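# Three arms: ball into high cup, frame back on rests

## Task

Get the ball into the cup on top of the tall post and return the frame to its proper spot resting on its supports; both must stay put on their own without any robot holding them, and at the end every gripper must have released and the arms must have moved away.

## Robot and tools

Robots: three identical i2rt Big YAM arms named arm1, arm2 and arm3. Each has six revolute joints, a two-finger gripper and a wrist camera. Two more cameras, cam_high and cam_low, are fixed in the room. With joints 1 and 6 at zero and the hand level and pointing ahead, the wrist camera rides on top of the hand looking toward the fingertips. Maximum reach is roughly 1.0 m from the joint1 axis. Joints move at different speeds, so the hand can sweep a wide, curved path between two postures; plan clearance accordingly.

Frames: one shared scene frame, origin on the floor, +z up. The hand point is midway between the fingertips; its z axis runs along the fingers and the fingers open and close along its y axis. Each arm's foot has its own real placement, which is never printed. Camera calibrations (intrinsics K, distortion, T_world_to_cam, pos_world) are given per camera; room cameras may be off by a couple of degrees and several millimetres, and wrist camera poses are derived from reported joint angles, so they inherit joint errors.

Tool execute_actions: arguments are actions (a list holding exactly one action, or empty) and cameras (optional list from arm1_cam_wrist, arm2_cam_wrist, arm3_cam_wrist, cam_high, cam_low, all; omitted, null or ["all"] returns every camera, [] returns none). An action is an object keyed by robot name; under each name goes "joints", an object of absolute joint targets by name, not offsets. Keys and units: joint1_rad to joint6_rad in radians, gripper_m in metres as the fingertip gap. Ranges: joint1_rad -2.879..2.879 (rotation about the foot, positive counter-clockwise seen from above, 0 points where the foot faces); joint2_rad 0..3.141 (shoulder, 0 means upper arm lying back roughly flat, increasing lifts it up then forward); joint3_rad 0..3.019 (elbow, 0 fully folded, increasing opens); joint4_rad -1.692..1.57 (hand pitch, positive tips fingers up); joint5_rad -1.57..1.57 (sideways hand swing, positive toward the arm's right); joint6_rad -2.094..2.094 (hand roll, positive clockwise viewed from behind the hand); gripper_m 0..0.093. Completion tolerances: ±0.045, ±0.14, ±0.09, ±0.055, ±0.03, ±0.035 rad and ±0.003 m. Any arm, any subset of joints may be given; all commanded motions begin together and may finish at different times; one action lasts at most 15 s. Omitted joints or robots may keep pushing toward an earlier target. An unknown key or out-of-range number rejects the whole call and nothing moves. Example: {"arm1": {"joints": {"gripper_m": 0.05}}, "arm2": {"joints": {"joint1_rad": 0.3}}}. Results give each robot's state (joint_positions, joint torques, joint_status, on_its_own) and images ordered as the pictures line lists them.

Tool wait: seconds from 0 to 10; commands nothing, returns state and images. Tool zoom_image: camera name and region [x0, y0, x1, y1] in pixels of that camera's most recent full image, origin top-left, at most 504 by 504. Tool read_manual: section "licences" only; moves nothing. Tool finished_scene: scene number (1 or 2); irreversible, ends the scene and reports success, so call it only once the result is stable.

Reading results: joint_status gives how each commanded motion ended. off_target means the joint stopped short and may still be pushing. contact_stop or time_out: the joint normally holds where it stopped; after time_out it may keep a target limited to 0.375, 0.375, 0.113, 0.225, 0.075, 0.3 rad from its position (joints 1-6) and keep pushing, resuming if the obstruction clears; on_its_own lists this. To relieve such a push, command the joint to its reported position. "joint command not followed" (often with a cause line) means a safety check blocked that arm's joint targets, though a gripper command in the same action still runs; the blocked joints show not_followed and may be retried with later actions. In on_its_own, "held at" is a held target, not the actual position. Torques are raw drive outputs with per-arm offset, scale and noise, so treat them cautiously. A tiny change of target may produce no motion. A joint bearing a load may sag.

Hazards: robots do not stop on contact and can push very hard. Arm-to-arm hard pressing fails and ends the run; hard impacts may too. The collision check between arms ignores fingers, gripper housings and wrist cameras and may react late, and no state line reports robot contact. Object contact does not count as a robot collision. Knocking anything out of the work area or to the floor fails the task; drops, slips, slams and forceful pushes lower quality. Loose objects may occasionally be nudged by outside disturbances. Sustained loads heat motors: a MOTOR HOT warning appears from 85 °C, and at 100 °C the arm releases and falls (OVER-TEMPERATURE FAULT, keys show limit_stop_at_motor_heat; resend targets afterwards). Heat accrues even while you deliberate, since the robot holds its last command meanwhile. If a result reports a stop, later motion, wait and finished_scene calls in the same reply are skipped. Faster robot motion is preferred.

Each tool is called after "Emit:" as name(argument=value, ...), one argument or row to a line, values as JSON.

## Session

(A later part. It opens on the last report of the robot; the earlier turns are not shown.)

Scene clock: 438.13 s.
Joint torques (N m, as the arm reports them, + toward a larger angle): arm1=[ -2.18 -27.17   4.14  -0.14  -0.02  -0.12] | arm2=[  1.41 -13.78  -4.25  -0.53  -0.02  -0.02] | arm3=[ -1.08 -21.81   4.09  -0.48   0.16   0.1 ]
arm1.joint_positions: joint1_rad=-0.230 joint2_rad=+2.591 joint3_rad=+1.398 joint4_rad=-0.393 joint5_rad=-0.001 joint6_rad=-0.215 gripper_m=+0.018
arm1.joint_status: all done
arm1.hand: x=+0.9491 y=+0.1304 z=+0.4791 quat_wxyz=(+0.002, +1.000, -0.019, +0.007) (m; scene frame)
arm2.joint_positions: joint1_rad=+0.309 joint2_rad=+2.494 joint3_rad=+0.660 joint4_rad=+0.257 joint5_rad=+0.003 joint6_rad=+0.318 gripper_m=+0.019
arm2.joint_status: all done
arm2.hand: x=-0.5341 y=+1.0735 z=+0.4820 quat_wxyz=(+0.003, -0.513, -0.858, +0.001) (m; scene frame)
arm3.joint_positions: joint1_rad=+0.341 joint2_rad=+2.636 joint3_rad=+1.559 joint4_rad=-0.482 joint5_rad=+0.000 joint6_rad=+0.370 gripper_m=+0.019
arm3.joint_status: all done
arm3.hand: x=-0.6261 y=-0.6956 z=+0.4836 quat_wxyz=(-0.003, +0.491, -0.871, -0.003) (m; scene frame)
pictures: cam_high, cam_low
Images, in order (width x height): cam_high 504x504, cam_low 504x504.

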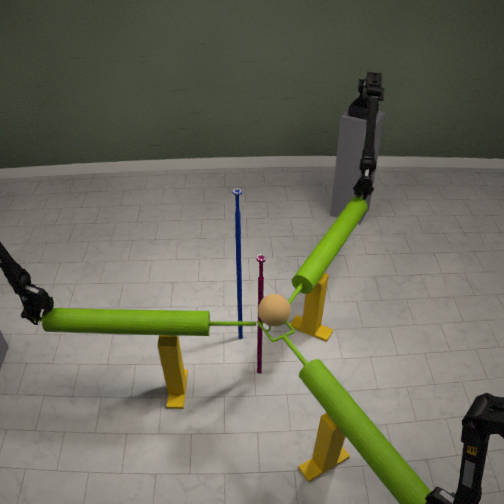

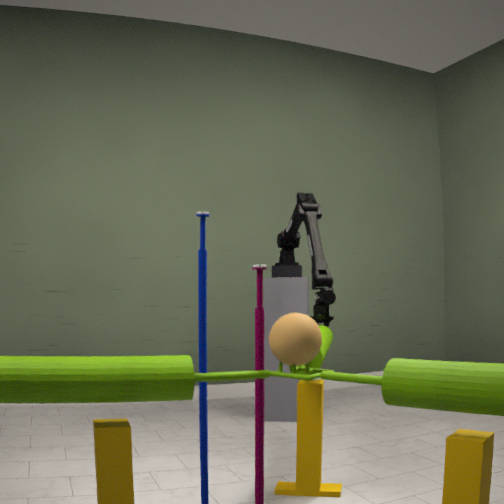

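Emit:
execute_actions(
  actions=[
    {"arm1": {"joints": {"joint2_rad": 2.393, "joint3_rad": 1.315, "joint4_rad": -0.481}}, "arm2": {"joints": {"joint2_rad": 2.218, "joint3_rad": 0.536, "joint4_rad": 0.104}}, "arm3": {"joints": {"joint2_rad": 2.438, "joint3_rad": 1.472, "joint4_rad": -0.569}}},
  ],
  cameras=["cam_low"],
)

Emit:
execute_actions(
  actions=[
    {"arm1": {"joints": {"joint2_rad": 2.212, "joint3_rad": 1.258, "joint4_rad": -0.606}}, "arm2": {"joints": {"joint2_rad": 1.889, "joint3_rad": 0.468, "joint4_rad": -0.153}}, "arm3": {"joints": {"joint2_rad": 2.27, "joint3_rad": 1.418, "joint4_rad": -0.683}}},
  ],
  cameras=["cam_high", "cam_low"],
)

Scene clock: 451.43 s.
Joint torques (N m, as the arm reports them, + toward a larger angle): arm1=[ -1.66 -25.74   4.96   0.08  -0.06  -0.11] | arm2=[  1.37 -13.27  -2.52  -0.8   -0.06  -0.01] | arm3=[ -0.88 -20.67   5.    -0.32   0.18   0.04]
arm1.joint_positions: joint1_rad=-0.232 joint2_rad=+2.417 joint3_rad=+1.313 joint4_rad=-0.477 joint5_rad=-0.001 joint6_rad=-0.215 gripper_m=+0.018
arm1.joint_status: all done
arm1.hand: x=+0.9473 y=+0.1320 z=+0.5528 quat_wxyz=(+0.002, +1.000, -0.020, +0.005) (m; scene frame)
arm2.joint_positions: joint1_rad=+0.309 joint2_rad=+2.238 joint3_rad=+0.544 joint4_rad=+0.118 joint5_rad=+0.003 joint6_rad=+0.318 gripper_m=+0.019
arm2.joint_status: all done
arm2.hand: x=-0.5360 y=+1.0752 z=+0.5532 quat_wxyz=(+0.003, -0.513, -0.858, +0.001) (m; scene frame)
arm3.joint_positions: joint1_rad=+0.345 joint2_rad=+2.466 joint3_rad=+1.471 joint4_rad=-0.562 joint5_rad=-0.001 joint6_rad=+0.373 gripper_m=+0.019
arm3.joint_status: all done
arm3.hand: x=-0.6284 y=-0.6937 z=+0.5595 quat_wxyz=(-0.003, +0.492, -0.871, -0.004) (m; scene frame)
pictures: cam_low
Images, in order (width x height): cam_low 504x504.

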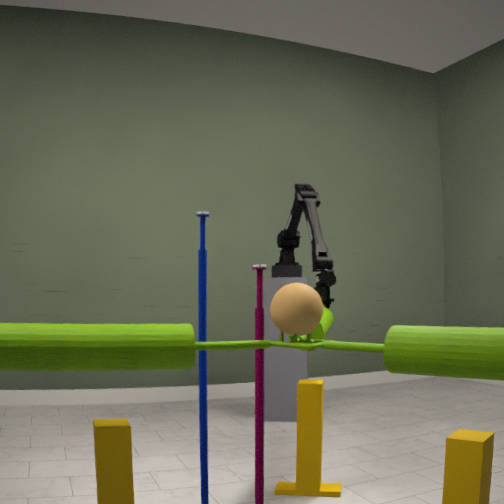

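Scene clock: 452.40 s.
Joint torques (N m, as the arm reports them, + toward a larger angle): arm1=[ -1.49 -24.71   5.96  -0.16  -0.02  -0.08] | arm2=[  1.04 -11.84   0.35  -0.73  -0.11  -0.01] | arm3=[ -1.55 -20.22   5.81  -0.23   0.16   0.05]
arm1.joint_positions: joint1_rad=-0.232 joint2_rad=+2.231 joint3_rad=+1.255 joint4_rad=-0.603 joint5_rad=-0.002 joint6_rad=-0.215 gripper_m=+0.018
arm1.joint_status: all done
arm1.hand: x=+0.9476 y=+0.1319 z=+0.6346 quat_wxyz=(+0.002, +1.000, -0.021, +0.004) (m; scene frame)
arm2.joint_positions: joint1_rad=+0.309 joint2_rad=+1.907 joint3_rad=+0.471 joint4_rad=-0.136 joint5_rad=+0.004 joint6_rad=+0.318 gripper_m=+0.019
arm2.joint_status: all done
arm2.hand: x=-0.5357 y=+1.0746 z=+0.6332 quat_wxyz=(+0.001, -0.513, -0.858, +0.002) (m; scene frame)
arm3.joint_positions: joint1_rad=+0.346 joint2_rad=+2.295 joint3_rad=+1.416 joint4_rad=-0.677 joint5_rad=+0.000 joint6_rad=+0.374 gripper_m=+0.019
arm3.joint_status: all done
arm3.hand: x=-0.6287 y=-0.6935 z=+0.6405 quat_wxyz=(-0.004, +0.492, -0.871, -0.004) (m; scene frame)
pictures: cam_high, cam_low
Images, in order (width x height): cam_high 504x504, cam_low 504x504.

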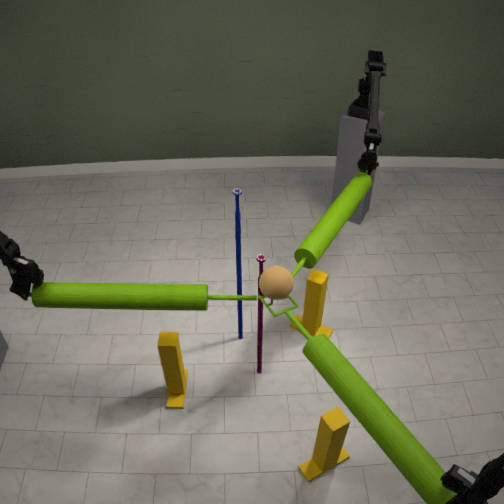

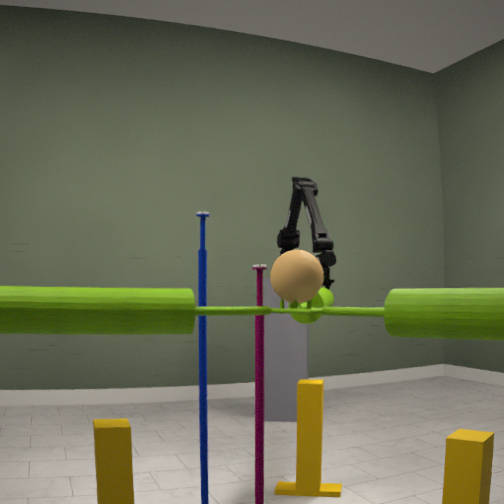

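Emit:
execute_actions(
  actions=[
    {"arm1": {"joints": {"joint2_rad": 2.055, "joint3_rad": 1.245, "joint4_rad": -0.755}}, "arm2": {"joints": {"joint2_rad": 1.56, "joint3_rad": 0.472, "joint4_rad": -0.486}}, "arm3": {"joints": {"joint2_rad": 2.127, "joint3_rad": 1.408, "joint4_rad": -0.82}}},
  ],
  cameras=[],
)

Emit:
execute_actions(
  actions=[
    {"arm1": {"joints": {"joint2_rad": 1.913, "joint3_rad": 1.298, "joint4_rad": -0.928}}, "arm2": {"joints": {"joint2_rad": 1.293, "joint3_rad": 0.555, "joint4_rad": -0.82}}, "arm3": {"joints": {"joint2_rad": 1.999, "joint3_rad": 1.462, "joint4_rad": -0.981}}},
  ],
  cameras=["cam_high", "cam_low"],
)

Scene clock: 461.40 s.
Joint torques (N m, as the arm reports them, + toward a larger angle): arm1=[ -1.78 -23.14   7.36   0.12   0.02  -0.11] | arm2=[ 0.9  -9.45  3.61 -0.9  -0.15 -0.02] | arm3=[ -0.58 -19.56   6.65  -0.34   0.18   0.06]
arm1.joint_positions: joint1_rad=-0.232 joint2_rad=+2.072 joint3_rad=+1.241 joint4_rad=-0.754 joint5_rad=-0.002 joint6_rad=-0.215 gripper_m=+0.018
arm1.joint_status: all done
arm1.hand: x=+0.9496 y=+0.1313 z=+0.7110 quat_wxyz=(+0.002, +1.000, -0.020, +0.006) (m; scene frame)
arm2.joint_positions: joint1_rad=+0.309 joint2_rad=+1.575 joint3_rad=+0.470 joint4_rad=-0.464 joint5_rad=+0.005 joint6_rad=+0.318 gripper_m=+0.019
arm2.joint_status: all done
arm2.hand: x=-0.5349 y=+1.0735 z=+0.7138 quat_wxyz=(+0.000, -0.513, -0.858, +0.003) (m; scene frame)
arm3.joint_positions: joint1_rad=+0.342 joint2_rad=+2.153 joint3_rad=+1.407 joint4_rad=-0.813 joint5_rad=-0.001 joint6_rad=+0.373 gripper_m=+0.019
arm3.joint_status: all done
arm3.hand: x=-0.6269 y=-0.6945 z=+0.7158 quat_wxyz=(-0.003, +0.491, -0.871, -0.003) (m; scene frame)
pictures: none
No camera images: the call's "cameras" was empty. Leave "cameras" out to get every camera's image.

Scene clock: 462.47 s.
Joint torques (N m, as the arm reports them, + toward a larger angle): arm1=[ -2.44 -21.71  12.04  -0.42  -0.08  -0.12] | arm2=[ 0.79 -7.47  8.29 -1.47 -0.27 -0.04] | arm3=[ -0.48 -18.42  10.19  -0.91   0.11   0.08]
arm1.joint_positions: joint1_rad=-0.230 joint2_rad=+1.921 joint3_rad=+1.255 joint4_rad=-0.911 joint5_rad=-0.001 joint6_rad=-0.215 gripper_m=+0.018
arm1.joint_status: all done
arm1.hand: x=+0.9526 y=+0.1298 z=+0.7901 quat_wxyz=(+0.001, +1.000, -0.020, +0.003) (m; scene frame)
arm2.joint_positions: joint1_rad=+0.309 joint2_rad=+1.301 joint3_rad=+0.529 joint4_rad=-0.779 joint5_rad=+0.008 joint6_rad=+0.318 gripper_m=+0.019
arm2.joint_status: all done
arm2.hand: x=-0.5342 y=+1.0721 z=+0.7934 quat_wxyz=(-0.009, -0.513, -0.858, +0.006) (m; scene frame)
arm3.joint_positions: joint1_rad=+0.338 joint2_rad=+2.016 joint3_rad=+1.422 joint4_rad=-0.955 joint5_rad=+0.001 joint6_rad=+0.370 gripper_m=+0.019
arm3.joint_status: all done
arm3.hand: x=-0.6247 y=-0.6965 z=+0.7950 quat_wxyz=(-0.007, +0.490, -0.872, -0.007) (m; scene frame)
pictures: cam_high, cam_low
Images, in order (width x height): cam_high 504x504, cam_low 504x504.

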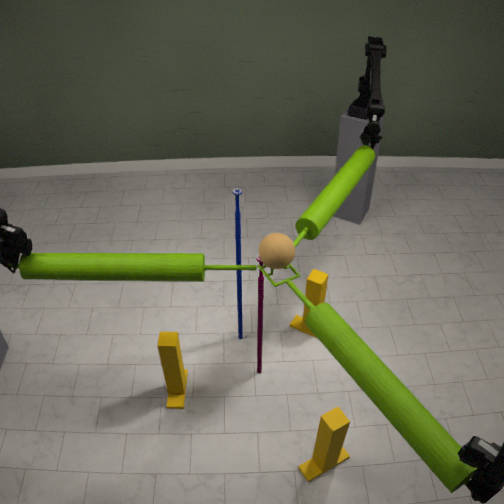

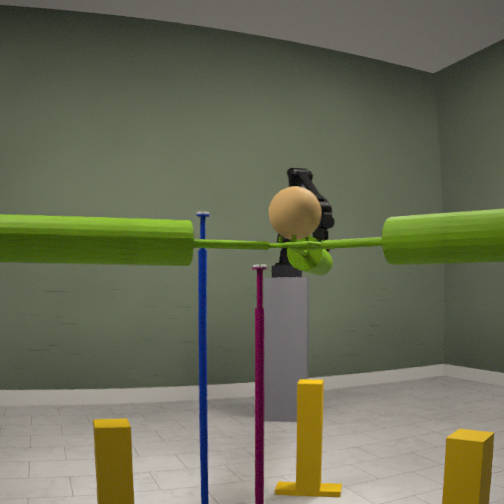

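Emit:
execute_actions(
  actions=[
    {"arm1": {"joints": {"joint2_rad": 1.808, "joint3_rad": 1.392, "joint4_rad": -1.115}}, "arm2": {"joints": {"joint2_rad": 1.125, "joint3_rad": 0.691, "joint4_rad": -1.118}}, "arm3": {"joints": {"joint2_rad": 1.905, "joint3_rad": 1.559, "joint4_rad": -1.158}}},
  ],
  cameras=[],
)

Emit:
execute_actions(
  actions=[
    {"arm1": {"joints": {"joint2_rad": 1.734, "joint3_rad": 1.495, "joint4_rad": -1.285}}, "arm2": {"joints": {"joint2_rad": 1.042, "joint3_rad": 0.835, "joint4_rad": -1.341}}, "arm3": {"joints": {"joint2_rad": 1.842, "joint3_rad": 1.666, "joint4_rad": -1.321}}},
  ],
  cameras=["cam_high", "cam_low"],
)

Scene clock: 481.23 s.
Joint torques (N m, as the arm reports them, + toward a larger angle): arm1=[ -2.78 -20.15  14.22  -0.51  -0.14  -0.1 ] | arm2=[ 0.73 -7.16 11.86 -1.79 -0.24 -0.01] | arm3=[ -0.53 -18.93  11.9   -1.07   0.24   0.09]
arm1.joint_positions: joint1_rad=-0.230 joint2_rad=+1.821 joint3_rad=+1.334 joint4_rad=-1.098 joint5_rad=+0.000 joint6_rad=-0.215 gripper_m=+0.018
arm1.joint_status: all done
arm1.hand: x=+0.9512 y=+0.1304 z=+0.8653 quat_wxyz=(+0.001, +1.000, -0.020, +0.006) (m; scene frame)
arm2.joint_positions: joint1_rad=+0.309 joint2_rad=+1.136 joint3_rad=+0.642 joint4_rad=-1.073 joint5_rad=+0.008 joint6_rad=+0.318 gripper_m=+0.019
arm2.joint_status: all done
arm2.hand: x=-0.5368 y=+1.0747 z=+0.8677 quat_wxyz=(-0.001, -0.513, -0.858, +0.004) (m; scene frame)
arm3.joint_positions: joint1_rad=+0.341 joint2_rad=+1.933 joint3_rad=+1.505 joint4_rad=-1.131 joint5_rad=-0.002 joint6_rad=+0.370 gripper_m=+0.019
arm3.joint_status: all done
arm3.hand: x=-0.6267 y=-0.6942 z=+0.8676 quat_wxyz=(-0.002, +0.491, -0.871, -0.004) (m; scene frame)
pictures: none
No camera images: the call's "cameras" was empty. Leave "cameras" out to get every camera's image.

Scene clock: 482.43 s.
Joint torques (N m, as the arm reports them, + toward a larger angle): arm1=[ -1.69 -21.53  15.39  -0.49  -0.15  -0.09] | arm2=[ 0.94 -6.93 13.49 -1.61 -0.18 -0.02] | arm3=[ -0.63 -19.18  12.85  -1.23   0.19   0.06]
arm1.joint_positions: joint1_rad=-0.230 joint2_rad=+1.752 joint3_rad=+1.431 joint4_rad=-1.266 joint5_rad=+0.000 joint6_rad=-0.215 gripper_m=+0.018
arm1.joint_status: all done
arm1.hand: x=+0.9515 y=+0.1304 z=+0.9335 quat_wxyz=(+0.002, +1.000, -0.020, +0.008) (m; scene frame)
arm2.joint_positions: joint1_rad=+0.309 joint2_rad=+1.056 joint3_rad=+0.774 joint4_rad=-1.298 joint5_rad=+0.007 joint6_rad=+0.318 gripper_m=+0.019
arm2.joint_status: all done
arm2.hand: x=-0.5383 y=+1.0763 z=+0.9335 quat_wxyz=(+0.005, -0.513, -0.858, +0.002) (m; scene frame)
arm3.joint_positions: joint1_rad=+0.343 joint2_rad=+1.877 joint3_rad=+1.606 joint4_rad=-1.292 joint5_rad=-0.001 joint6_rad=+0.372 gripper_m=+0.019
arm3.joint_status: all done
arm3.hand: x=-0.6276 y=-0.6932 z=+0.9347 quat_wxyz=(-0.001, +0.492, -0.871, -0.002) (m; scene frame)
pictures: cam_high, cam_low
Images, in order (width x height): cam_high 504x504, cam_low 504x504.

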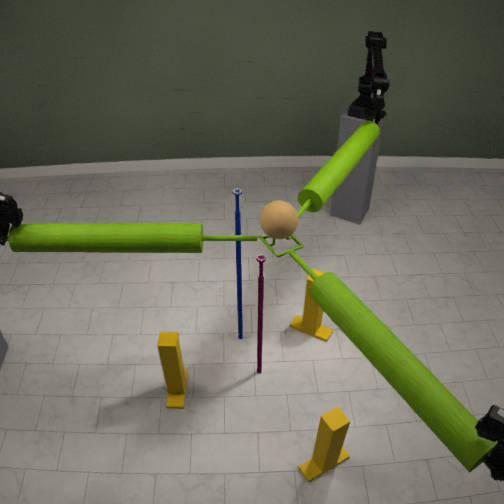

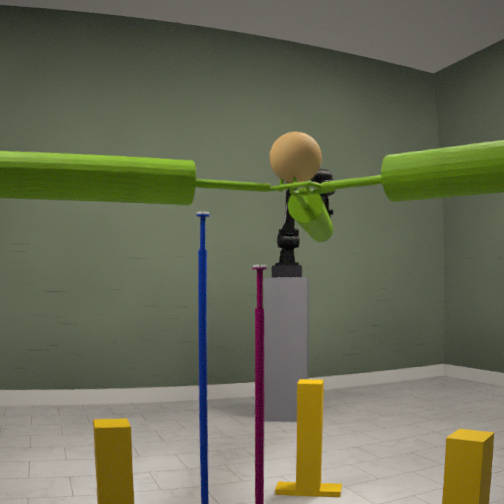

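Emit:
execute_actions(
  actions=[
    {"arm1": {"joints": {"joint1_rad": -0.097, "joint2_rad": 1.632, "joint3_rad": 1.341, "joint4_rad": -1.265, "joint6_rad": -0.081}}, "arm2": {"joints": {"joint1_rad": 0.205, "joint2_rad": 1.262, "joint3_rad": 1.018, "joint4_rad": -1.305, "joint6_rad": 0.211}}, "arm3": {"joints": {"joint1_rad": 0.256, "joint2_rad": 1.684, "joint3_rad": 1.423, "joint4_rad": -1.27, "joint6_rad": 0.285}}},
  ],
  cameras=["cam_high", "cam_low"],
)

Scene clock: 549.60 s.
Joint torques (N m, as the arm reports them, + toward a larger angle): arm1=[ -1.63 -20.91  11.04   0.32   0.    -0.08] | arm2=[ 0.57 -9.75 13.2  -0.72 -0.18 -0.1 ] | arm3=[ -1.9  -16.22   9.06   0.13   0.34  -0.05]
arm1.joint_positions: joint1_rad=-0.097 joint2_rad=+1.659 joint3_rad=+1.326 joint4_rad=-1.268 joint5_rad=-0.002 joint6_rad=-0.082 gripper_m=+0.018
arm1.joint_status: all done
arm1.hand: x=+0.9771 y=+0.0577 z=+0.9402 quat_wxyz=(+0.003, +1.000, -0.020, +0.015) (m; scene frame)
arm2.joint_positions: joint1_rad=+0.206 joint2_rad=+1.275 joint3_rad=+0.959 joint4_rad=-1.290 joint5_rad=+0.007 joint6_rad=+0.219 gripper_m=+0.019
arm2.joint_status: all done
arm2.hand: x=-0.5109 y=+1.0035 z=+0.9405 quat_wxyz=(+0.017, -0.514, -0.857, -0.002) (m; scene frame)
arm3.joint_positions: joint1_rad=+0.266 joint2_rad=+1.713 joint3_rad=+1.413 joint4_rad=-1.276 joint5_rad=-0.005 joint6_rad=+0.296 gripper_m=+0.019
arm3.joint_status: all done
arm3.hand: x=-0.6012 y=-0.7645 z=+0.9486 quat_wxyz=(+0.004, +0.491, -0.871, +0.002) (m; scene frame)
pictures: cam_high, cam_low
Images, in order (width x height): cam_high 504x504, cam_low 504x504.

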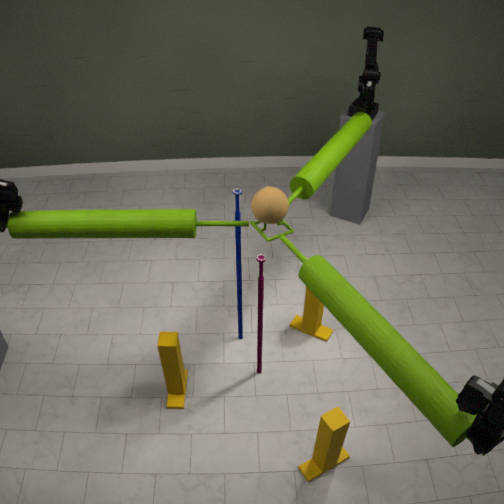

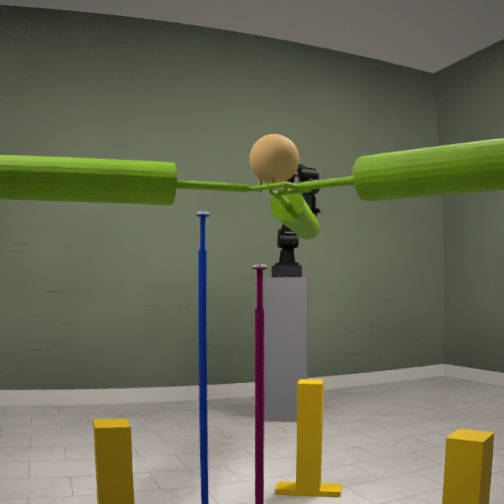

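Emit:
execute_actions(
  actions=[
    {"arm1": {"joints": {"joint1_rad": 0.04, "joint2_rad": 1.548, "joint3_rad": 1.25, "joint4_rad": -1.236, "joint6_rad": 0.056}}, "arm2": {"joints": {"joint1_rad": 0.148, "joint2_rad": 1.42, "joint3_rad": 1.194, "joint4_rad": -1.282, "joint6_rad": 0.152}}, "arm3": {"joints": {"joint1_rad": 0.161, "joint2_rad": 1.533, "joint3_rad": 1.24, "joint4_rad": -1.22, "joint6_rad": 0.19}}},
  ],
  cameras=[],
)

Emit:
execute_actions(
  actions=[
    {"arm1": {"joints": {"joint1_rad": 0.202, "joint2_rad": 1.498, "joint3_rad": 1.191, "joint4_rad": -1.228, "joint6_rad": 0.218}}, "arm2": {"joints": {"joint1_rad": 0.104, "joint2_rad": 1.6, "joint3_rad": 1.399, "joint4_rad": -1.315, "joint6_rad": 0.109}}, "arm3": {"joints": {"joint1_rad": 0.039, "joint2_rad": 1.4, "joint3_rad": 1.092, "joint4_rad": -1.206, "joint6_rad": 0.068}}},
  ],
  cameras=["cam_high", "cam_low"],
)

Scene clock: 565.47 s.
Joint torques (N m, as the arm reports them, + toward a larger angle): arm1=[ -2.89 -19.8   11.54   0.51   0.12  -0.04] | arm2=[  1.07 -12.71  13.93  -0.58  -0.29  -0.06] | arm3=[ -1.44 -13.73   9.26  -0.04   0.36   0.03]
arm1.joint_positions: joint1_rad=+0.043 joint2_rad=+1.582 joint3_rad=+1.229 joint4_rad=-1.243 joint5_rad=-0.004 joint6_rad=+0.056 gripper_m=+0.018
arm1.joint_status: all done
arm1.hand: x=+1.0037 y=-0.0083 z=+0.9400 quat_wxyz=(+0.002, +1.000, -0.019, +0.012) (m; scene frame)
arm2.joint_positions: joint1_rad=+0.146 joint2_rad=+1.444 joint3_rad=+1.127 joint4_rad=-1.270 joint5_rad=+0.008 joint6_rad=+0.157 gripper_m=+0.019
arm2.joint_status: all done
arm2.hand: x=-0.4848 y=+0.9356 z=+0.9422 quat_wxyz=(+0.009, -0.514, -0.858, +0.001) (m; scene frame)
arm3.joint_positions: joint1_rad=+0.168 joint2_rad=+1.565 joint3_rad=+1.225 joint4_rad=-1.221 joint5_rad=-0.005 joint6_rad=+0.198 gripper_m=+0.019
arm3.joint_status: all done
arm3.hand: x=-0.5727 y=-0.8320 z=+0.9485 quat_wxyz=(-0.001, +0.491, -0.871, -0.004) (m; scene frame)
pictures: none
No camera images: the call's "cameras" was empty. Leave "cameras" out to get every camera's image.

Scene clock: 566.37 s.
Joint torques (N m, as the arm reports them, + toward a larger angle): arm1=[ -1.16 -19.07  11.18   0.36   0.26  -0.11] | arm2=[  1.33 -16.6   13.95  -1.07  -0.26   0.01] | arm3=[ -1.4  -12.08   9.43  -0.11   0.3   -0.03]
arm1.joint_positions: joint1_rad=+0.207 joint2_rad=+1.537 joint3_rad=+1.175 joint4_rad=-1.232 joint5_rad=-0.007 joint6_rad=+0.220 gripper_m=+0.018
arm1.joint_status: all done
arm1.hand: x=+1.0290 y=-0.0784 z=+0.9391 quat_wxyz=(+0.001, +1.000, -0.019, +0.012) (m; scene frame)
arm2.joint_positions: joint1_rad=+0.098 joint2_rad=+1.628 joint3_rad=+1.331 joint4_rad=-1.291 joint5_rad=+0.007 joint6_rad=+0.109 gripper_m=+0.019
arm2.joint_status: all done
arm2.hand: x=-0.4594 y=+0.8654 z=+0.9392 quat_wxyz=(+0.009, -0.514, -0.858, +0.000) (m; scene frame)
arm3.joint_positions: joint1_rad=+0.046 joint2_rad=+1.431 joint3_rad=+1.073 joint4_rad=-1.205 joint5_rad=-0.004 joint6_rad=+0.077 gripper_m=+0.019
arm3.joint_status: all done
arm3.hand: x=-0.5466 y=-0.9018 z=+0.9476 quat_wxyz=(-0.002, +0.491, -0.871, -0.003) (m; scene frame)
pictures: cam_high, cam_low
Images, in order (width x height): cam_high 504x504, cam_low 504x504.

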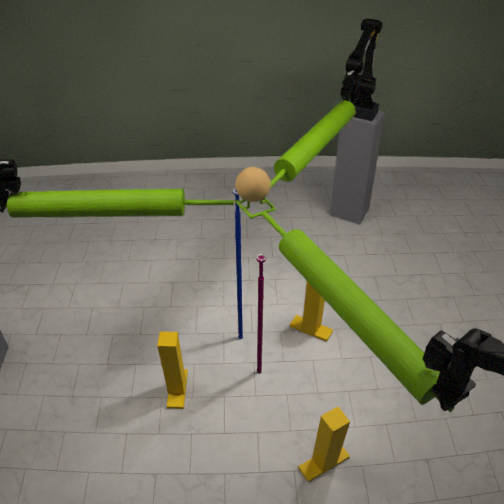

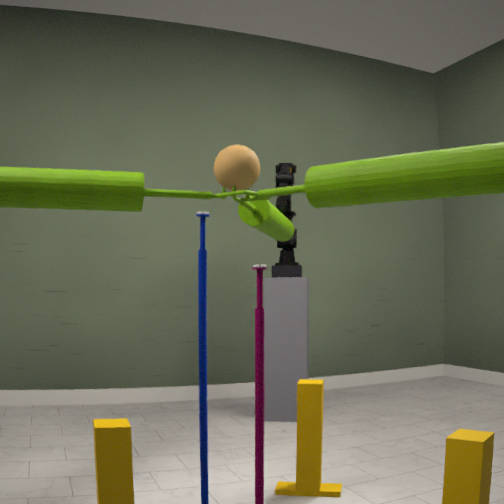

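Emit:
execute_actions(
  actions=[
    {"arm1": {"joints": {"joint1_rad": 0.367, "joint2_rad": 1.467, "joint3_rad": 1.172, "joint4_rad": -1.226, "joint6_rad": 0.386}}, "arm2": {"joints": {"joint1_rad": 0.081, "joint2_rad": 1.767, "joint3_rad": 1.65, "joint4_rad": -1.381, "joint6_rad": 0.085}}, "arm3": {"joints": {"joint1_rad": -0.115, "joint2_rad": 1.278, "joint3_rad": 0.985, "joint4_rad": -1.218, "joint6_rad": -0.088}}},
  ],
  cameras=["cam_low"],
)

Emit:
execute_actions(
  actions=[
    {"arm1": {"joints": {"joint1_rad": 0.542, "joint2_rad": 1.492, "joint3_rad": 1.21, "joint4_rad": -1.23, "joint6_rad": 0.56}}, "arm2": {"joints": {"joint1_rad": 0.056, "joint2_rad": 1.961, "joint3_rad": 1.944, "joint4_rad": -1.478, "joint6_rad": 0.06}}, "arm3": {"joints": {"joint1_rad": -0.312, "joint2_rad": 1.184, "joint3_rad": 0.904, "joint4_rad": -1.232, "joint6_rad": -0.285}}},
  ],
  cameras=["cam_high", "cam_low"],
)

Emit:
zoom_image(
  camera="cam_low",
  region=[160, 140, 260, 240],
)

Emit:
zoom_image(
  camera="cam_high",
  region=[200, 135, 280, 215],
)

Scene clock: 589.30 s.
Joint torques (N m, as the arm reports them, + toward a larger angle): arm1=[ -2.54 -18.78  11.28   0.41   0.53  -0.08] | arm2=[  2.22 -19.77  15.27  -1.24  -0.34   0.01] | arm3=[-1.58 -9.91  9.58 -0.08  0.25 -0.01]
arm1.joint_positions: joint1_rad=+0.376 joint2_rad=+1.510 joint3_rad=+1.156 joint4_rad=-1.231 joint5_rad=-0.012 joint6_rad=+0.389 gripper_m=+0.018
arm1.joint_status: all done
arm1.hand: x=+1.0549 y=-0.1466 z=+0.9434 quat_wxyz=(+0.003, +1.000, -0.019, +0.009) (m; scene frame)
arm2.joint_positions: joint1_rad=+0.070 joint2_rad=+1.797 joint3_rad=+1.570 joint4_rad=-1.353 joint5_rad=+0.010 joint6_rad=+0.082 gripper_m=+0.019
arm2.joint_status: all done
arm2.hand: x=-0.4328 y=+0.7983 z=+0.9449 quat_wxyz=(+0.006, -0.514, -0.858, +0.002) (m; scene frame)
arm3.joint_positions: joint1_rad=-0.108 joint2_rad=+1.307 joint3_rad=+0.968 joint4_rad=-1.217 joint5_rad=-0.003 joint6_rad=-0.079 gripper_m=+0.019
arm3.joint_status: all done
arm3.hand: x=-0.5197 y=-0.9690 z=+0.9533 quat_wxyz=(-0.005, +0.491, -0.871, -0.003) (m; scene frame)
pictures: cam_low
Images, in order (width x height): cam_low 504x504.

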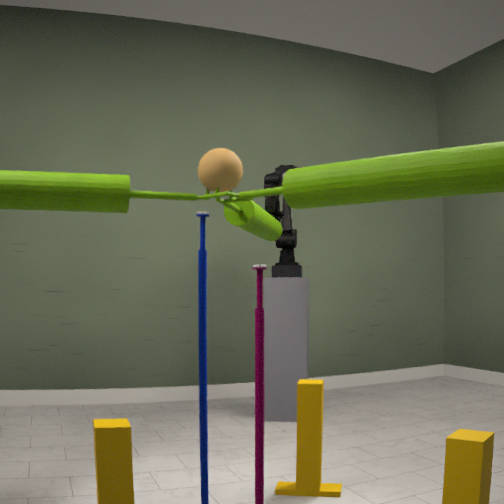

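Scene clock: 590.37 s.
Joint torques (N m, as the arm reports them, + toward a larger angle): arm1=[ -1.48 -16.4   14.53   0.11   0.62  -0.03] | arm2=[  1.07 -22.91  15.46  -1.04  -0.25   0.02] | arm3=[-1.09 -8.57  9.11 -0.47  0.05  0.06]
arm1.joint_positions: joint1_rad=+0.546 joint2_rad=+1.510 joint3_rad=+1.156 joint4_rad=-1.227 joint5_rad=-0.014 joint6_rad=+0.557 gripper_m=+0.018
arm1.joint_status: all done
arm1.hand: x=+1.0848 y=-0.2120 z=+0.9434 quat_wxyz=(+0.003, +1.000, -0.018, +0.008) (m; scene frame)
arm2.joint_positions: joint1_rad=+0.048 joint2_rad=+1.996 joint3_rad=+1.862 joint4_rad=-1.452 joint5_rad=+0.008 joint6_rad=+0.058 gripper_m=+0.019
arm2.joint_status: all done
arm2.hand: x=-0.4048 y=+0.7310 z=+0.9428 quat_wxyz=(+0.008, -0.513, -0.858, +0.000) (m; scene frame)
arm3.joint_positions: joint1_rad=-0.309 joint2_rad=+1.219 joint3_rad=+0.892 joint4_rad=-1.221 joint5_rad=+0.000 joint6_rad=-0.280 gripper_m=+0.019
arm3.joint_status: all done
arm3.hand: x=-0.4882 y=-1.0366 z=+0.9537 quat_wxyz=(-0.010, +0.491, -0.871, -0.001) (m; scene frame)
pictures: cam_high, cam_low
Images, in order (width x height): cam_high 504x504, cam_low 504x504.

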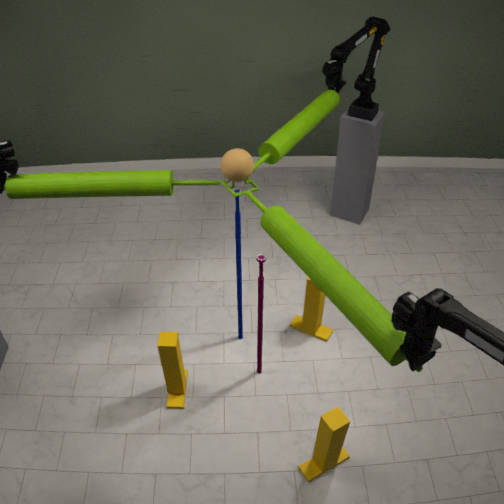

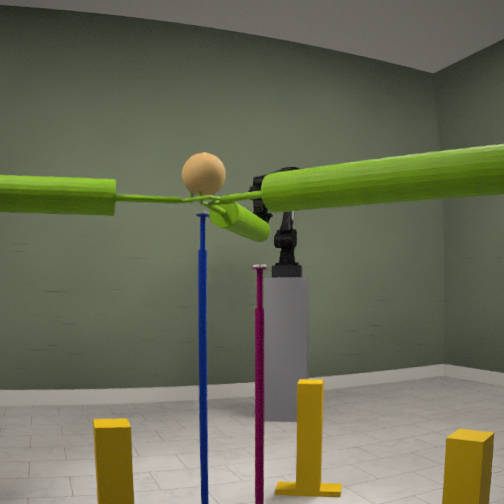

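Region (160, 140, 260, 240) of cam_low's 504x504 image, scaled by 5.040, with more detail than that image has.

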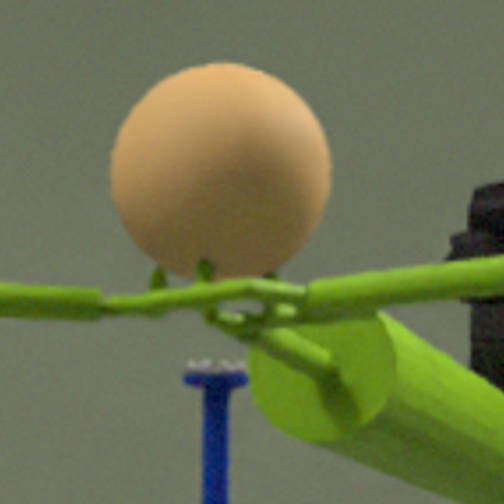

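Region (200, 135, 280, 215) of cam_high's 504x504 image, scaled by 6.300, with more detail than that image has.

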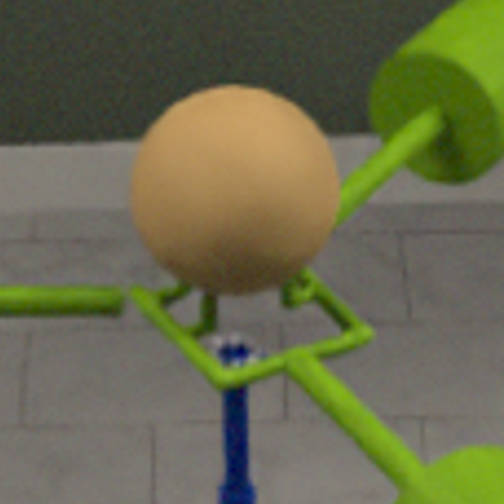

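Emit:
zoom_image(
  camera="cam_high",
  region=[216, 170, 264, 206],
)

Emit:
zoom_image(
  camera="cam_low",
  region=[178, 186, 230, 222],
)

Region (216, 170, 264, 206) of cam_high's 504x504 image, scaled by 10.500, with more detail than that image has; it fills the top 378 rows of this view, and the rest is white.

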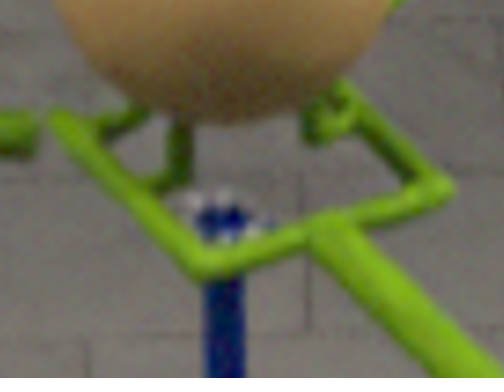

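Region (178, 186, 230, 222) of cam_low's 504x504 image, scaled by 9.692, with more detail than that image has; it fills the top 349 rows of this view, and the rest is white.

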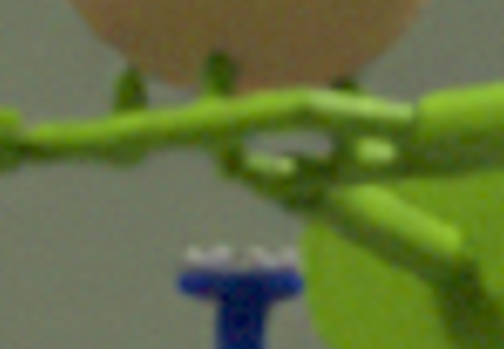

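Emit:
execute_actions(
  actions=[
    {"arm1": {"joints": {"joint1_rad": 0.509, "joint2_rad": 1.49, "joint3_rad": 1.127, "joint4_rad": -1.177, "joint6_rad": 0.528}}, "arm2": {"joints": {"joint1_rad": 0.076, "joint2_rad": 1.922, "joint3_rad": 1.835, "joint4_rad": -1.405, "joint6_rad": 0.085}}, "arm3": {"joints": {"joint1_rad": -0.275, "joint2_rad": 1.262, "joint3_rad": 0.892, "joint4_rad": -1.17, "joint6_rad": -0.247}}},
  ],
  cameras=["cam_high", "cam_low"],
)

Emit:
zoom_image(
  camera="cam_high",
  region=[208, 146, 268, 206],
)

Emit:
zoom_image(
  camera="cam_low",
  region=[170, 150, 240, 225],
)

Scene clock: 702.70 s.
Joint torques (N m, as the arm reports them, + toward a larger angle): arm1=[ -2.37 -16.05  10.31   0.73   0.61  -0.24] | arm2=[  1.86 -24.08   9.8    0.5   -0.23   0.19] | arm3=[ 0.21 -7.88  8.97  0.01  0.04  0.18]
arm1.joint_positions: joint1_rad=+0.531 joint2_rad=+1.510 joint3_rad=+1.118 joint4_rad=-1.191 joint5_rad=-0.015 joint6_rad=+0.546 gripper_m=+0.018
arm1.joint_status: all done
arm1.hand: x=+1.0867 y=-0.2040 z=+0.9299 quat_wxyz=(+0.003, +1.000, -0.020, +0.009) (m; scene frame)
arm2.joint_positions: joint1_rad=+0.063 joint2_rad=+1.972 joint3_rad=+1.820 joint4_rad=-1.426 joint5_rad=+0.007 joint6_rad=+0.071 gripper_m=+0.019
arm2.joint_status: all done
arm2.hand: x=-0.4006 y=+0.7416 z=+0.9410 quat_wxyz=(+0.005, -0.512, -0.859, +0.001) (m; scene frame)
arm3.joint_positions: joint1_rad=-0.287 joint2_rad=+1.275 joint3_rad=+0.880 joint4_rad=-1.171 joint5_rad=+0.001 joint6_rad=-0.257 gripper_m=+0.019
arm3.joint_status: all done
arm3.hand: x=-0.4875 y=-1.0261 z=+0.9325 quat_wxyz=(-0.002, +0.491, -0.871, +0.001) (m; scene frame)
pictures: cam_high, cam_low
Images, in order (width x height): cam_high 504x504, cam_low 504x504.

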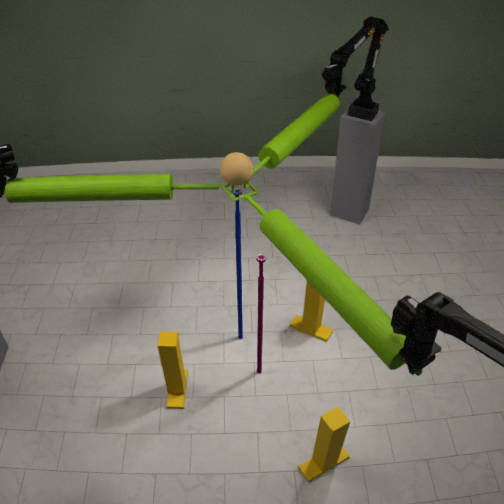

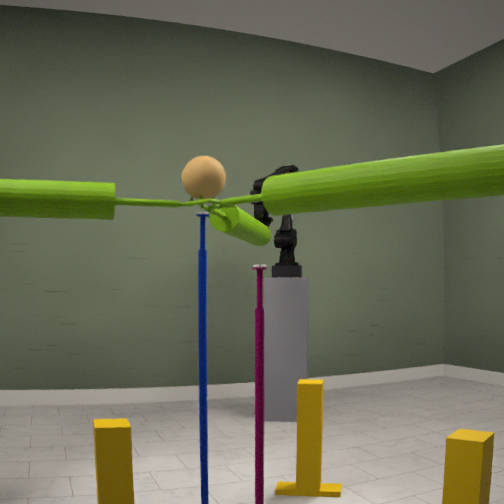

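Region (208, 146, 268, 206) of cam_high's 504x504 image, scaled by 8.400, with more detail than that image has.

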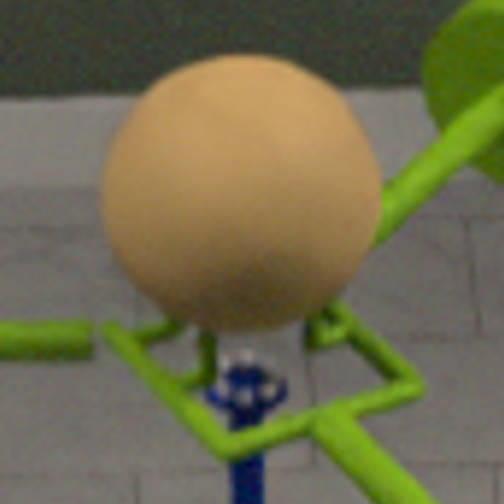

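Region (170, 150, 240, 225) of cam_low's 504x504 image, scaled by 6.720, with more detail than that image has; it fills the left 470 columns of this view, and the rest is white.

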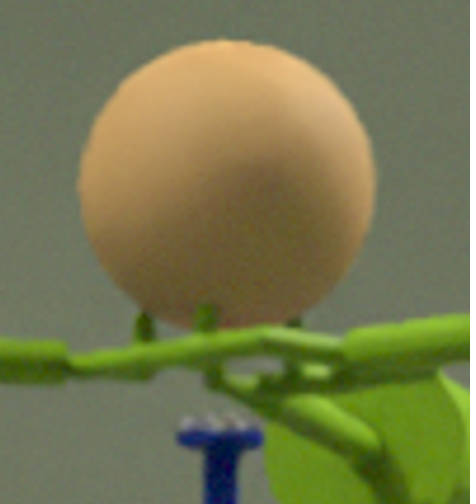

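Emit:
execute_actions(
  actions=[
    {"arm1": {"joints": {"joint1_rad": 0.526, "joint2_rad": 1.538, "joint3_rad": 1.086, "joint4_rad": -1.11, "joint6_rad": 0.543}}, "arm2": {"joints": {"joint1_rad": 0.067, "joint2_rad": 1.968, "joint3_rad": 1.77, "joint4_rad": -1.327, "joint6_rad": 0.074}}, "arm3": {"joints": {"joint1_rad": -0.284, "joint2_rad": 1.288, "joint3_rad": 0.853, "joint4_rad": -1.104, "joint6_rad": -0.255}}},
  ],
  cameras=["cam_high", "cam_low"],
)

Emit:
zoom_image(
  camera="cam_high",
  region=[208, 150, 268, 210],
)

Emit:
zoom_image(
  camera="cam_low",
  region=[170, 158, 240, 233],
)

Scene clock: 751.50 s.
Joint torques (N m, as the arm reports them, + toward a larger angle): arm1=[ -2.85 -16.43   9.82   0.38   0.7   -0.06] | arm2=[  0.97 -22.68   9.56   0.19  -0.33   0.03] | arm3=[-0.27 -7.96  8.65  0.11  0.04  0.05]
arm1.joint_positions: joint1_rad=+0.531 joint2_rad=+1.554 joint3_rad=+1.077 joint4_rad=-1.116 joint5_rad=-0.015 joint6_rad=+0.546 gripper_m=+0.018
arm1.joint_status: all done
arm1.hand: x=+1.0861 y=-0.2044 z=+0.8982 quat_wxyz=(+0.001, +1.000, -0.020, +0.013) (m; scene frame)
arm2.joint_positions: joint1_rad=+0.063 joint2_rad=+1.999 joint3_rad=+1.755 joint4_rad=-1.337 joint5_rad=+0.010 joint6_rad=+0.071 gripper_m=+0.019
arm2.joint_status: all done
arm2.hand: x=-0.4003 y=+0.7403 z=+0.9009 quat_wxyz=(+0.006, -0.512, -0.859, +0.002) (m; scene frame)
arm3.joint_positions: joint1_rad=-0.287 joint2_rad=+1.298 joint3_rad=+0.842 joint4_rad=-1.110 joint5_rad=+0.000 joint6_rad=-0.257 gripper_m=+0.019
arm3.joint_status: all done
arm3.hand: x=-0.4881 y=-1.0265 z=+0.9123 quat_wxyz=(-0.002, +0.491, -0.871, +0.001) (m; scene frame)
pictures: cam_high, cam_low
Images, in order (width x height): cam_high 504x504, cam_low 504x504.

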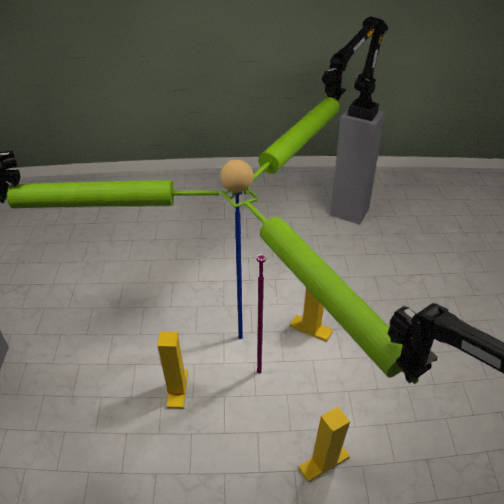

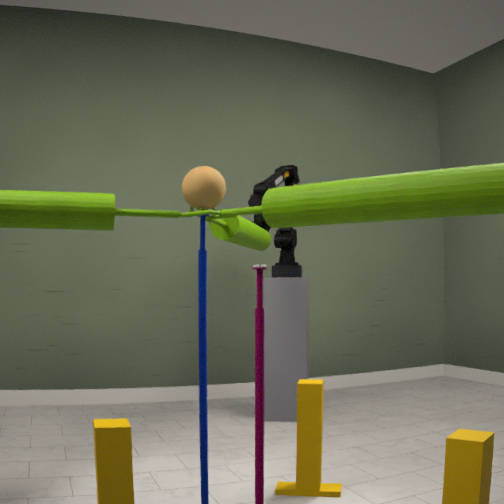

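Region (208, 150, 268, 210) of cam_high's 504x504 image, scaled by 8.400, with more detail than that image has.

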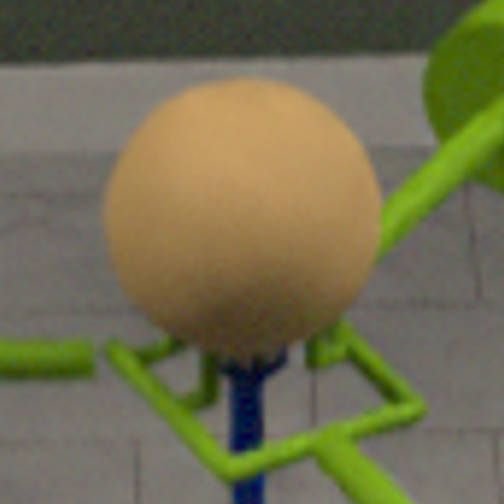

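Region (170, 158, 240, 233) of cam_low's 504x504 image, scaled by 6.720, with more detail than that image has; it fills the left 470 columns of this view, and the rest is white.

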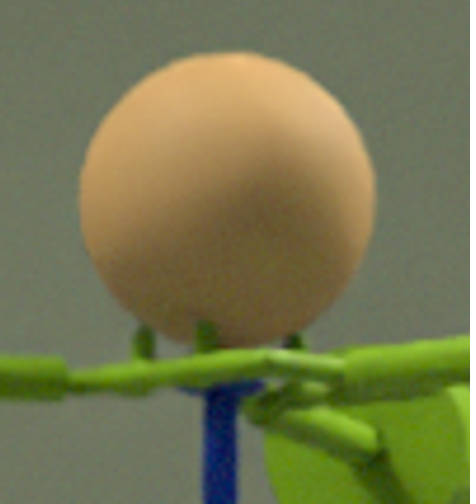

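Emit:
execute_actions(
  actions=[
    {"arm1": {"joints": {"joint2_rad": 1.548, "joint3_rad": 1.058, "joint4_rad": -1.058}}, "arm2": {"joints": {"joint2_rad": 1.974, "joint3_rad": 1.745, "joint4_rad": -1.292}}, "arm3": {"joints": {"joint2_rad": 1.319, "joint3_rad": 0.82, "joint4_rad": -1.039}}},
  ],
  cameras=["cam_high", "cam_low"],
)

Emit:
zoom_image(
  camera="cam_high",
  region=[208, 150, 268, 210],
)

Emit:
zoom_image(
  camera="cam_low",
  region=[170, 158, 240, 233],
)

Scene clock: 790.07 s.
Joint torques (N m, as the arm reports them, + toward a larger angle): arm1=[ -2.64 -15.27   9.58   0.9    0.62  -0.1 ] | arm2=[  1.22 -22.03   9.18   0.26  -0.18   0.04] | arm3=[-0.6  -7.71  8.32  0.43  0.04  0.09]
arm1.joint_positions: joint1_rad=+0.531 joint2_rad=+1.555 joint3_rad=+1.054 joint4_rad=-1.076 joint5_rad=-0.015 joint6_rad=+0.546 gripper_m=+0.018
arm1.joint_status: all done
arm1.hand: x=+1.0862 y=-0.2043 z=+0.8902 quat_wxyz=(+0.005, +1.000, -0.020, +0.006) (m; scene frame)
arm2.joint_positions: joint1_rad=+0.063 joint2_rad=+1.999 joint3_rad=+1.736 joint4_rad=-1.309 joint5_rad=+0.007 joint6_rad=+0.071 gripper_m=+0.019
arm2.joint_status: all done
arm2.hand: x=-0.3998 y=+0.7404 z=+0.8935 quat_wxyz=(+0.002, -0.512, -0.859, +0.003) (m; scene frame)
arm3.joint_positions: joint1_rad=-0.287 joint2_rad=+1.323 joint3_rad=+0.812 joint4_rad=-1.053 joint5_rad=+0.000 joint6_rad=-0.257 gripper_m=+0.019
arm3.joint_status: all done
arm3.hand: x=-0.4878 y=-1.0264 z=+0.8945 quat_wxyz=(-0.003, +0.491, -0.871, +0.001) (m; scene frame)
pictures: cam_high, cam_low
Images, in order (width x height): cam_high 504x504, cam_low 504x504.

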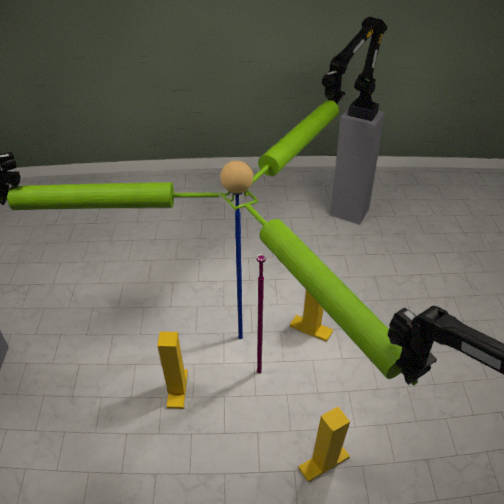

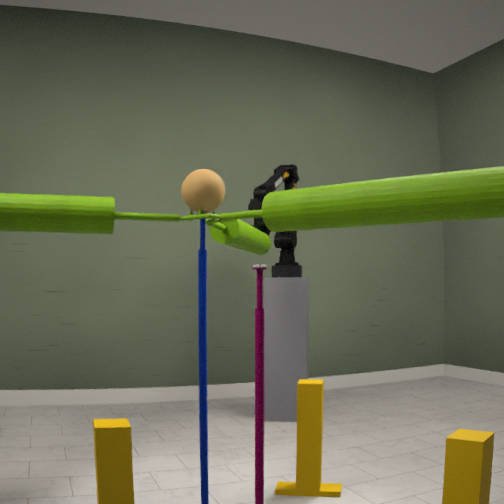

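Region (208, 150, 268, 210) of cam_high's 504x504 image, scaled by 8.400, with more detail than that image has.

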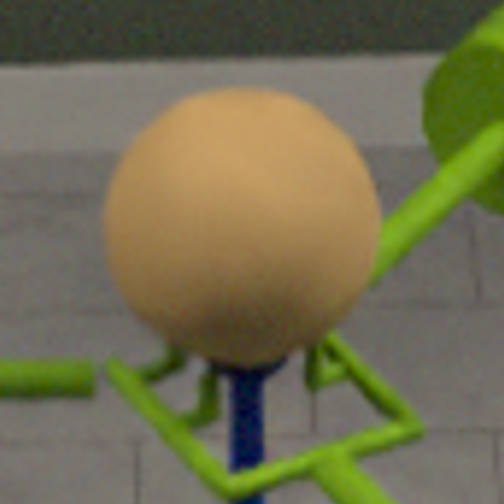

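Region (170, 158, 240, 233) of cam_low's 504x504 image, scaled by 6.720, with more detail than that image has; it fills the left 470 columns of this view, and the rest is white.

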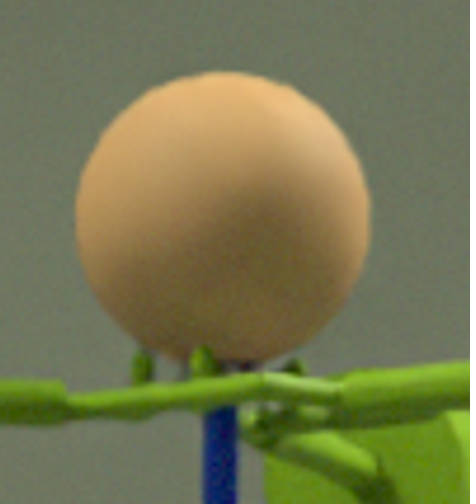

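Emit:
execute_actions(
  actions=[
    {"arm1": {"joints": {"joint2_rad": 1.631, "joint3_rad": 0.993, "joint4_rad": -0.92}}, "arm2": {"joints": {"joint2_rad": 2.026, "joint3_rad": 1.673, "joint4_rad": -1.182}}, "arm3": {"joints": {"joint2_rad": 1.414, "joint3_rad": 0.746, "joint4_rad": -0.876}}},
  ],
  cameras=["cam_high", "cam_low"],
)

Emit:
zoom_image(
  camera="cam_high",
  region=[200, 150, 300, 270],
)

Emit:
zoom_image(
  camera="cam_low",
  region=[170, 160, 290, 280],
)

Scene clock: 797.40 s.
Joint torques (N m, as the arm reports them, + toward a larger angle): arm1=[ -1.57 -17.51   8.56   0.47   0.53  -0.12] | arm2=[  1.44 -21.91   8.48   0.05  -0.16   0.04] | arm3=[-0.58 -8.7   7.28  0.26  0.04  0.1 ]
arm1.joint_positions: joint1_rad=+0.531 joint2_rad=+1.649 joint3_rad=+0.989 joint4_rad=-0.929 joint5_rad=-0.012 joint6_rad=+0.546 gripper_m=+0.018
arm1.joint_status: all done
arm1.hand: x=+1.0867 y=-0.2034 z=+0.8318 quat_wxyz=(+0.000, +1.000, -0.020, +0.011) (m; scene frame)
arm2.joint_positions: joint1_rad=+0.063 joint2_rad=+2.052 joint3_rad=+1.666 joint4_rad=-1.189 joint5_rad=+0.005 joint6_rad=+0.071 gripper_m=+0.019
arm2.joint_status: all done
arm2.hand: x=-0.3991 y=+0.7400 z=+0.8370 quat_wxyz=(+0.003, -0.512, -0.859, +0.001) (m; scene frame)
arm3.joint_positions: joint1_rad=-0.287 joint2_rad=+1.427 joint3_rad=+0.741 joint4_rad=-0.886 joint5_rad=+0.000 joint6_rad=-0.257 gripper_m=+0.019
arm3.joint_status: all done
arm3.hand: x=-0.4878 y=-1.0265 z=+0.8398 quat_wxyz=(+0.001, +0.491, -0.871, +0.002) (m; scene frame)
pictures: cam_high, cam_low
Images, in order (width x height): cam_high 504x504, cam_low 504x504.

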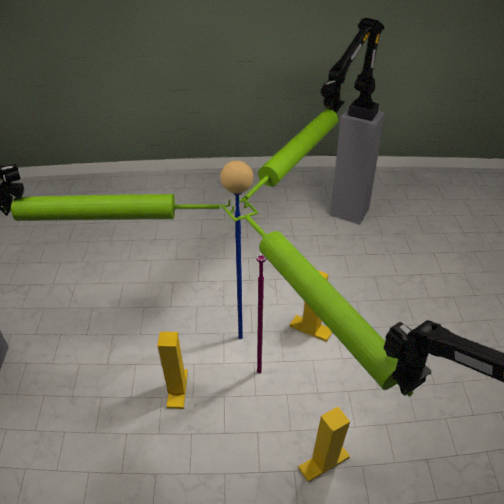

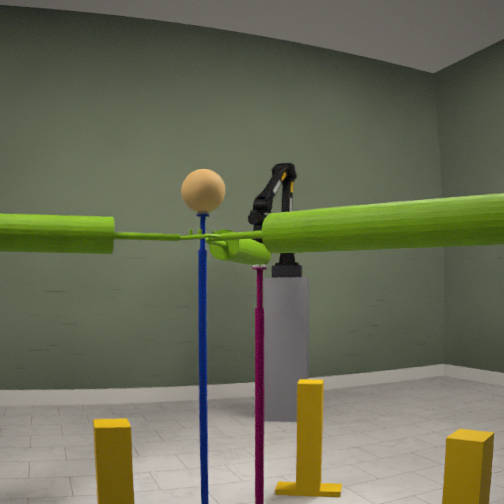

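Region (200, 150, 300, 270) of cam_high's 504x504 image, scaled by 4.200, with more detail than that image has.

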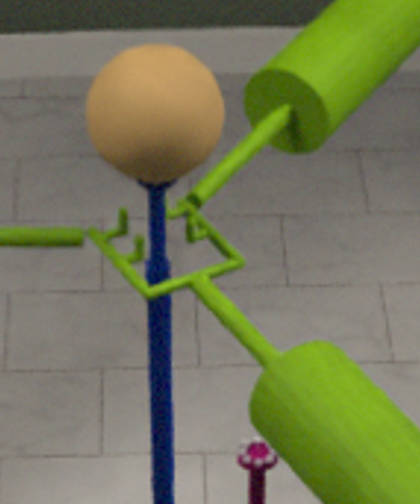

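Region (170, 160, 290, 280) of cam_low's 504x504 image, scaled by 4.200, with more detail than that image has.

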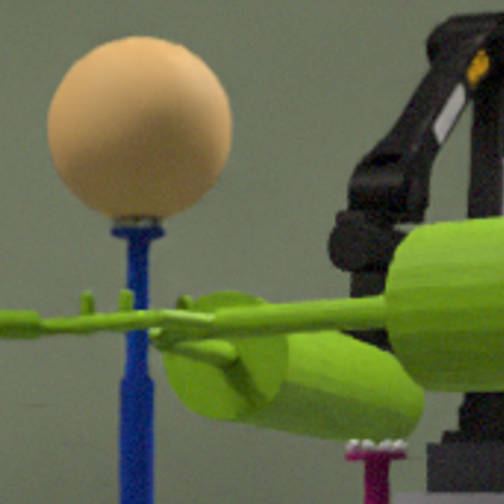

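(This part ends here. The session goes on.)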